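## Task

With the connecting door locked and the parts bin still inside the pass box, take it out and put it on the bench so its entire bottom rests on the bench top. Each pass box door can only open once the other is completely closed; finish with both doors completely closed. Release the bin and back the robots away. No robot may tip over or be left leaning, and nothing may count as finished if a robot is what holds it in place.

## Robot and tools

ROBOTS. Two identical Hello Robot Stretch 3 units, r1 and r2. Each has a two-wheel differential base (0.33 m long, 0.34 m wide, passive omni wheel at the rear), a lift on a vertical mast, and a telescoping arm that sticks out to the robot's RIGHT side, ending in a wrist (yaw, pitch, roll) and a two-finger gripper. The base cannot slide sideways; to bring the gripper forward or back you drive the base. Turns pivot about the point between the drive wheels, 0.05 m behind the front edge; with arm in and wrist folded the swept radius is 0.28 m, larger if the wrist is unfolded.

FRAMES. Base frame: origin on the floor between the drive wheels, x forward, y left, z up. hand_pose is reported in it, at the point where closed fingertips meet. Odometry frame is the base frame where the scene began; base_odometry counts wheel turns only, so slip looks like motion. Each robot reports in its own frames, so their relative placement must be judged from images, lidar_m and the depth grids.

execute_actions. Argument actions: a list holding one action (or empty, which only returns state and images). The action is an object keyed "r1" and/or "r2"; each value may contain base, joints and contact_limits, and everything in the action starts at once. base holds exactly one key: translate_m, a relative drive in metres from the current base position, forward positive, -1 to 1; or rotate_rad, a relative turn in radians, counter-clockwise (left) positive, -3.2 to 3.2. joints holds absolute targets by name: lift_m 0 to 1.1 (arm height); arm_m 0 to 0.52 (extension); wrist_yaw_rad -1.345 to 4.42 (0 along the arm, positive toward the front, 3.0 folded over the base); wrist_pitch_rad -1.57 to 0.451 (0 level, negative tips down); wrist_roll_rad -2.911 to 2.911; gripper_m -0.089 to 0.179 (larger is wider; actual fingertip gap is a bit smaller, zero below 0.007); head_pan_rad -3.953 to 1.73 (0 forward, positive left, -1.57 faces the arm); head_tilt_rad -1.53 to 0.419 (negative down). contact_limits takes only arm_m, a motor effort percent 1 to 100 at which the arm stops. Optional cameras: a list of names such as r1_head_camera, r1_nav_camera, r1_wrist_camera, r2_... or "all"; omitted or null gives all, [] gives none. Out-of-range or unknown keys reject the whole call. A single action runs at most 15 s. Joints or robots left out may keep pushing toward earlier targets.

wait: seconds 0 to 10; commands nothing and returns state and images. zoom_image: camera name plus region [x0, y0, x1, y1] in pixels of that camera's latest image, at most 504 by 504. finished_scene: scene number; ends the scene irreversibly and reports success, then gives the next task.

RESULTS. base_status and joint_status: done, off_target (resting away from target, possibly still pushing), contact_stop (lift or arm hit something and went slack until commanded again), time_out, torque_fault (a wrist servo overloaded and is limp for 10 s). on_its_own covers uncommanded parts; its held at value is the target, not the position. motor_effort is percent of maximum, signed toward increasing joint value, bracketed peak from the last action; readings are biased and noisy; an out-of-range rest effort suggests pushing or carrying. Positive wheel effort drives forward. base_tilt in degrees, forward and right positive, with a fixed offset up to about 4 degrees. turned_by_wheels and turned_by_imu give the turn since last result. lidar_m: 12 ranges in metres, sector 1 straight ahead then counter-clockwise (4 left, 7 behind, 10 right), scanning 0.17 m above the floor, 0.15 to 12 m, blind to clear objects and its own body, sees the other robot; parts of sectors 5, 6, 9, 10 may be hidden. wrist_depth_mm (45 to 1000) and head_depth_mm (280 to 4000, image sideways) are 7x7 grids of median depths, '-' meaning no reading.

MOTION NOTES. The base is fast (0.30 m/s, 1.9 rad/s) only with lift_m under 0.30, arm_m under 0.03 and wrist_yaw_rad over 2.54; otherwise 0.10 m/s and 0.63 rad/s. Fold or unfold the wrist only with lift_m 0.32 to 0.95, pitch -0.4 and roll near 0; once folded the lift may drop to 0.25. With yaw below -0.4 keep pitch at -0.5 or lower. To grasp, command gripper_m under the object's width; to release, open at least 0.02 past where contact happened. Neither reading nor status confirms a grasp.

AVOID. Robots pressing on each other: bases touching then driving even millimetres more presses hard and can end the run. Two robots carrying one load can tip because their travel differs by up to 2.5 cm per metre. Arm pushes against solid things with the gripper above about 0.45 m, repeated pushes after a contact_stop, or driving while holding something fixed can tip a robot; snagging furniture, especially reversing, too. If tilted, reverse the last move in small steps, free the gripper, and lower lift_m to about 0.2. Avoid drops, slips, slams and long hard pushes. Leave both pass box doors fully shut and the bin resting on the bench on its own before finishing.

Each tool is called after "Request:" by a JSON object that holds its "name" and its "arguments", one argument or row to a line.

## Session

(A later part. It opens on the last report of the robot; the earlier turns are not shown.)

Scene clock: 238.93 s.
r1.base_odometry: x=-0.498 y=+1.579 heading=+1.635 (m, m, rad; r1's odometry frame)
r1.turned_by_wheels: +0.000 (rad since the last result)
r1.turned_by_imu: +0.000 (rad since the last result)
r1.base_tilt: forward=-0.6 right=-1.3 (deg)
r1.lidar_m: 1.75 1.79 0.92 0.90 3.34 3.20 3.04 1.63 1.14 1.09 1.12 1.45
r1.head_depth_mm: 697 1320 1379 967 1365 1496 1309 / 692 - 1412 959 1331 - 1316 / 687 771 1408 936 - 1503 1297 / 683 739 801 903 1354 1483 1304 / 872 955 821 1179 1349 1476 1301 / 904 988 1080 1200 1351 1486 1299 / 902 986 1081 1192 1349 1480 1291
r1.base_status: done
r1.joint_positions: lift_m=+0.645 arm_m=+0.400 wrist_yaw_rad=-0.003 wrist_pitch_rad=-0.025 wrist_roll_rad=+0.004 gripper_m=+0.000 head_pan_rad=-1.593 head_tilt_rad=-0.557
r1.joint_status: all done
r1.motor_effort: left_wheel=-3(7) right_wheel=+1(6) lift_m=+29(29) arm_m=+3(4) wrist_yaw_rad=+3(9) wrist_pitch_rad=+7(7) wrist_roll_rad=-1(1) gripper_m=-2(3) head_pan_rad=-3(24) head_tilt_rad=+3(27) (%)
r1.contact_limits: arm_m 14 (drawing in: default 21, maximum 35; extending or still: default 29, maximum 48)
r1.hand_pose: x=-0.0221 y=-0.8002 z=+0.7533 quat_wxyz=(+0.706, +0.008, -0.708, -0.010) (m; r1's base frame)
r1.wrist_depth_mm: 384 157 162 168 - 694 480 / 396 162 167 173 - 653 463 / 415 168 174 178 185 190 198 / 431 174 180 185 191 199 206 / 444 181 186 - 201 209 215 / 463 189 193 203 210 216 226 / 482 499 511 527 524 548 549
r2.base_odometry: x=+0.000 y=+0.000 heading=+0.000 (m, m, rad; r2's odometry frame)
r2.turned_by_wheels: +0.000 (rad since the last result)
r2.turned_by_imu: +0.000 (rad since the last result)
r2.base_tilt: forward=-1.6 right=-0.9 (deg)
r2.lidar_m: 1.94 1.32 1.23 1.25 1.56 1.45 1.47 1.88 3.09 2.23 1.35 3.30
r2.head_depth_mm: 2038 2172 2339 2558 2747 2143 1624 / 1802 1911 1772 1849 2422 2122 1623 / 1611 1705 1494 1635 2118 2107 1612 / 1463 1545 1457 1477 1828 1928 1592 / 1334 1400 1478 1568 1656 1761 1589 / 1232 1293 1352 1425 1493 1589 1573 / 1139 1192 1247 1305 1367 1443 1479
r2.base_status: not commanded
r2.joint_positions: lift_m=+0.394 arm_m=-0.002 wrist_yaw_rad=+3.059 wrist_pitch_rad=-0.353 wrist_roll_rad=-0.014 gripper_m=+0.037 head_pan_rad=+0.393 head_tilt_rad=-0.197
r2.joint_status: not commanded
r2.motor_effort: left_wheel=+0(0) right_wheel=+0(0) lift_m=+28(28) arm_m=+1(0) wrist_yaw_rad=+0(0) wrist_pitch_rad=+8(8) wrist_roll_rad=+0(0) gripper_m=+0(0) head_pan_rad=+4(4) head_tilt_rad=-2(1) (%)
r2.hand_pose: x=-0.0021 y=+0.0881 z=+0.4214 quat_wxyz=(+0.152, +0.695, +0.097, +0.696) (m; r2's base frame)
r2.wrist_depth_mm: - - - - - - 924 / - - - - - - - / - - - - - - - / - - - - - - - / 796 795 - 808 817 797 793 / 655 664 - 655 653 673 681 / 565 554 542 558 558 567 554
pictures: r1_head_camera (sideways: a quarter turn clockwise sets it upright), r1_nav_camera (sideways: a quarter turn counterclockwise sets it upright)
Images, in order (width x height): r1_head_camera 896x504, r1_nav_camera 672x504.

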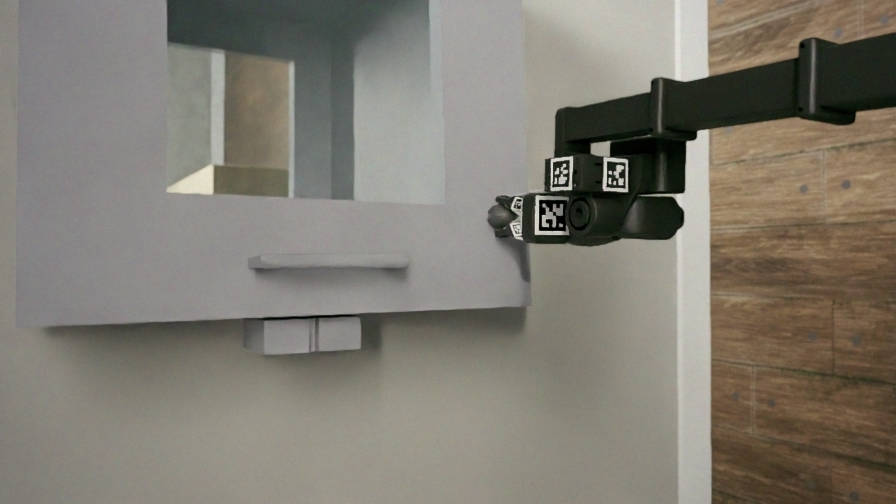

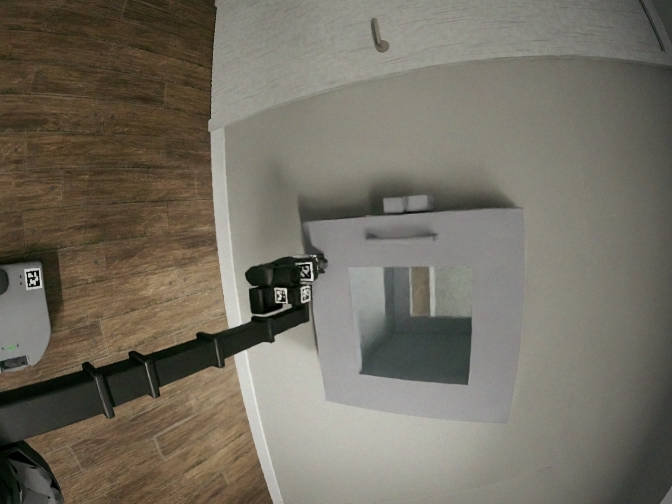

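Request:
{"name": "execute_actions", "arguments": {
  "actions": [
    {"r1":{"joints":{"arm_m":0.435},"contact_limits":{"arm_m":12}}}
  ],
  "cameras": ["r1_head_camera"]
}}

Scene clock: 243.10 s.
r1.base_odometry: x=-0.498 y=+1.579 heading=+1.635 (m, m, rad; r1's odometry frame)
r1.turned_by_wheels: +0.000 (rad since the last result)
r1.turned_by_imu: +0.000 (rad since the last result)
r1.base_tilt: forward=-0.6 right=-1.3 (deg)
r1.lidar_m: 1.74 1.80 0.92 0.90 3.34 3.21 3.04 1.62 1.14 1.09 1.12 1.45
r1.head_depth_mm: 708 1331 1373 963 1356 1490 1301 / 709 - 1430 959 1334 - 1291 / 706 2967 1412 943 - 1497 1309 / 705 760 825 924 1342 1486 1307 / 870 950 837 1180 1351 1474 1303 / 904 983 1093 1198 1335 1465 1294 / 904 988 1084 1201 1346 1461 1293
r1.base_status: not commanded
r1.joint_positions: lift_m=+0.645 arm_m=+0.428 wrist_yaw_rad=+0.002 wrist_pitch_rad=-0.027 wrist_roll_rad=+0.004 gripper_m=+0.000 head_pan_rad=-1.593 head_tilt_rad=-0.555
r1.joint_status: arm_m contact_stop (moved +0.028 of +0.035)
r1.on_its_own: arm_m is slack since a contact_stop, until your next command for it (your +0.435 is given up)
r1.motor_effort: left_wheel=-2(8) right_wheel=+0(2) lift_m=+30(30) arm_m=+0(14) wrist_yaw_rad=-4(4) wrist_pitch_rad=+7(9) wrist_roll_rad=-2(2) gripper_m=-3(2) head_pan_rad=-3(3) head_tilt_rad=+3(4) (%)
r1.contact_limits: arm_m 12 (drawing in: default 21, maximum 35; extending or still: default 29, maximum 48)
r1.hand_pose: x=-0.0208 y=-0.8284 z=+0.7529 quat_wxyz=(+0.706, +0.011, -0.708, -0.009) (m; r1's base frame)
r1.wrist_depth_mm: 361 155 157 161 - 701 489 / 380 160 163 166 - 662 468 / 391 166 169 172 175 178 182 / 407 172 176 179 182 185 190 / 426 180 182 - 189 194 198 / 437 188 189 195 198 201 206 / 455 463 479 482 496 505 515
r2.base_odometry: x=+0.000 y=+0.000 heading=+0.000 (m, m, rad; r2's odometry frame)
r2.turned_by_wheels: +0.000 (rad since the last result)
r2.turned_by_imu: +0.000 (rad since the last result)
r2.base_tilt: forward=-1.6 right=-0.9 (deg)
r2.lidar_m: 1.94 1.32 1.23 1.25 1.56 1.45 1.47 1.87 3.09 2.22 1.35 3.30
r2.head_depth_mm: 2027 2169 2340 2550 2761 2142 1629 / 1794 1909 1764 1839 2413 2131 1621 / 1600 1717 1481 1639 2082 2099 1612 / 1462 1546 1464 1481 1827 1927 1597 / 1332 1400 1481 1563 1655 1759 1586 / 1232 1289 1352 1431 1504 1588 1570 / 1139 1192 1245 1312 1372 1439 1470
r2.base_status: not commanded
r2.joint_positions: lift_m=+0.394 arm_m=-0.002 wrist_yaw_rad=+3.059 wrist_pitch_rad=-0.353 wrist_roll_rad=-0.014 gripper_m=+0.037 head_pan_rad=+0.393 head_tilt_rad=-0.197
r2.joint_status: not commanded
r2.motor_effort: left_wheel=+0(0) right_wheel=+1(1) lift_m=+27(28) arm_m=+0(0) wrist_yaw_rad=+1(0) wrist_pitch_rad=+8(8) wrist_roll_rad=+0(0) gripper_m=+1(1) head_pan_rad=+4(4) head_tilt_rad=-1(2) (%)
r2.hand_pose: x=-0.0021 y=+0.0881 z=+0.4214 quat_wxyz=(+0.152, +0.695, +0.097, +0.696) (m; r2's base frame)
r2.wrist_depth_mm: - - - - - - 931 / - - - - - - - / - - - - - - - / - - - - - - - / 793 800 - 799 786 799 784 / 658 666 - 659 660 669 659 / 558 571 544 572 567 552 560
pictures: r1_head_camera (sideways: a quarter turn clockwise sets it upright)
Images, in order (width x height): r1_head_camera 896x504.

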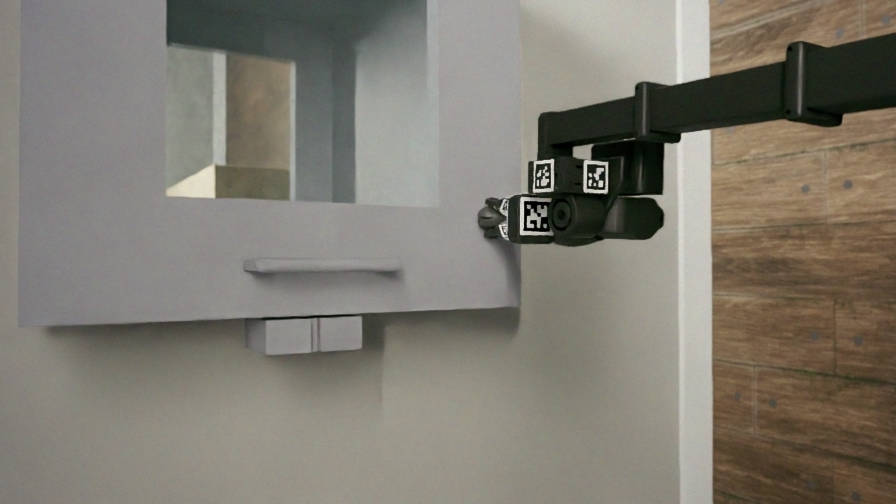

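Request:
{"name": "execute_actions", "arguments": {
  "actions": [
    {"r1":{"joints":{"arm_m":0.15,"head_pan_rad":1.6,"head_tilt_rad":-0.45}}}
  ],
  "cameras": ["r1_head_camera","r1_nav_camera","r1_wrist_camera"]
}}

Scene clock: 249.13 s.
r1.base_odometry: x=-0.498 y=+1.579 heading=+1.635 (m, m, rad; r1's odometry frame)
r1.turned_by_wheels: +0.000 (rad since the last result)
r1.turned_by_imu: +0.000 (rad since the last result)
r1.base_tilt: forward=-0.6 right=-1.3 (deg)
r1.lidar_m: 1.74 1.79 0.92 0.90 3.33 3.22 3.04 1.62 1.14 1.09 1.12 1.45
r1.head_depth_mm: 2707 2911 3196 2969 1925 1649 1398 / 2725 2901 3053 1244 1000 1146 1282 / 2718 2975 2014 1242 1022 1707 1390 / 2759 2902 1978 1115 1020 1682 1390 / 2720 2964 1975 1094 1026 1692 1378 / 2753 2981 3071 1095 1014 1680 1385 / 2733 2941 3212 1233 1012 1164 1272
r1.base_status: not commanded
r1.joint_positions: lift_m=+0.645 arm_m=+0.150 wrist_yaw_rad=+0.002 wrist_pitch_rad=-0.025 wrist_roll_rad=+0.004 gripper_m=+0.000 head_pan_rad=+1.593 head_tilt_rad=-0.458
r1.joint_status: all done
r1.motor_effort: left_wheel=-2(2) right_wheel=+1(0) lift_m=+29(30) arm_m=-3(3) wrist_yaw_rad=-3(3) wrist_pitch_rad=+7(7) wrist_roll_rad=-1(2) gripper_m=-2(2) head_pan_rad=+3(36) head_tilt_rad=+4(16) (%)
r1.hand_pose: x=-0.0209 y=-0.5508 z=+0.7533 quat_wxyz=(+0.706, +0.010, -0.708, -0.009) (m; r1's base frame)
r1.wrist_depth_mm: 608 613 412 424 - 715 445 / 623 639 433 430 - 712 455 / 652 668 445 441 458 465 472 / 668 688 686 463 467 490 495 / 695 707 721 - 758 793 790 / 729 753 773 781 785 815 830 / 753 779 792 812 815 842 886
r2.base_odometry: x=+0.000 y=+0.000 heading=+0.000 (m, m, rad; r2's odometry frame)
r2.turned_by_wheels: +0.000 (rad since the last result)
r2.turned_by_imu: +0.000 (rad since the last result)
r2.base_tilt: forward=-1.7 right=-0.9 (deg)
r2.lidar_m: 1.95 1.32 1.23 1.25 1.55 1.45 1.47 1.88 3.10 2.23 1.35 3.29
r2.head_depth_mm: 2046 2162 2330 2552 2753 2150 1628 / 1798 1916 1769 1841 2429 2141 1617 / 1610 1698 1481 1647 2099 2121 1608 / 1459 1544 1456 1479 1823 1922 1606 / 1333 1410 1481 1570 1658 1752 1587 / 1232 1292 1352 1416 1499 1587 1573 / 1142 1192 1244 1305 1367 1445 1471
r2.base_status: not commanded
r2.joint_positions: lift_m=+0.394 arm_m=-0.002 wrist_yaw_rad=+3.059 wrist_pitch_rad=-0.353 wrist_roll_rad=-0.014 gripper_m=+0.037 head_pan_rad=+0.393 head_tilt_rad=-0.197
r2.joint_status: not commanded
r2.motor_effort: left_wheel=+0(0) right_wheel=+1(2) lift_m=+28(28) arm_m=+1(0) wrist_yaw_rad=+0(0) wrist_pitch_rad=+8(8) wrist_roll_rad=+0(0) gripper_m=+1(1) head_pan_rad=+5(4) head_tilt_rad=-1(2) (%)
r2.hand_pose: x=-0.0021 y=+0.0881 z=+0.4214 quat_wxyz=(+0.152, +0.695, +0.097, +0.696) (m; r2's base frame)
r2.wrist_depth_mm: - - - - - - 944 / - - - - - - - / - - - - - - - / - - - - - - - / 794 787 - 793 806 779 814 / 655 655 - 669 663 665 653 / 569 564 547 570 563 558 563
pictures: r1_head_camera (sideways: a quarter turn clockwise sets it upright), r1_nav_camera (sideways: a quarter turn counterclockwise sets it upright), r1_wrist_camera
Images, in order (width x height): r1_head_camera 896x504, r1_nav_camera 672x504, r1_wrist_camera 644x364.

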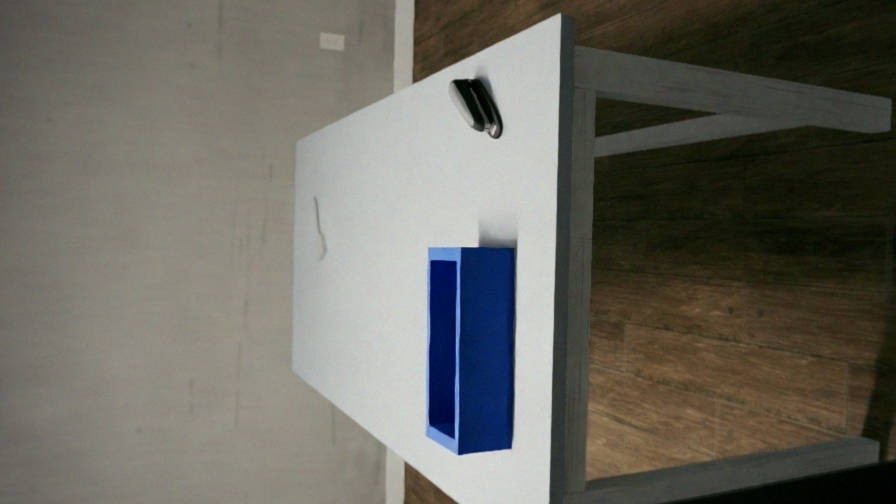

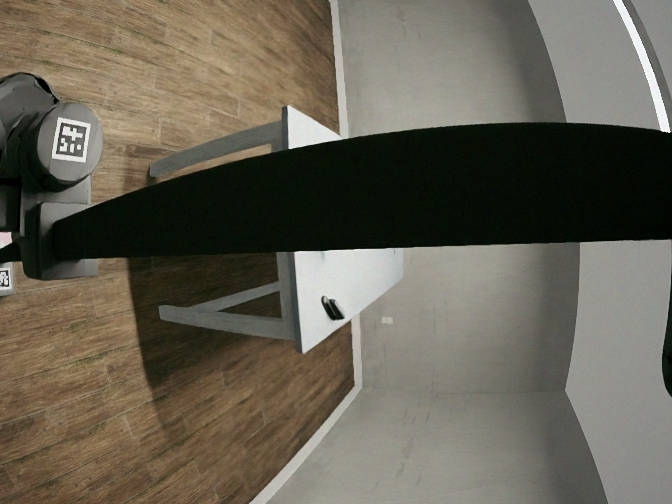

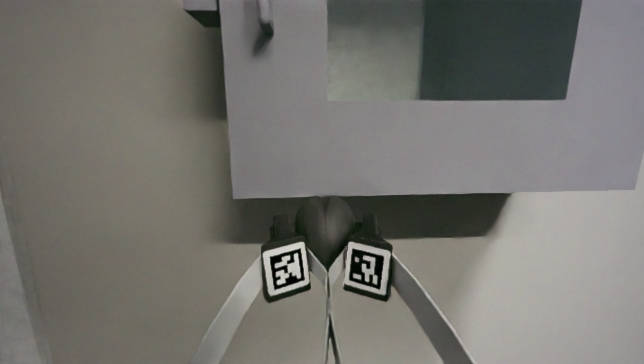

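The bin is on the bench and the door is shut.

Request:
{"name": "finished_scene", "arguments": {
  "scene": 2
}}

The scene is finished: the task was done.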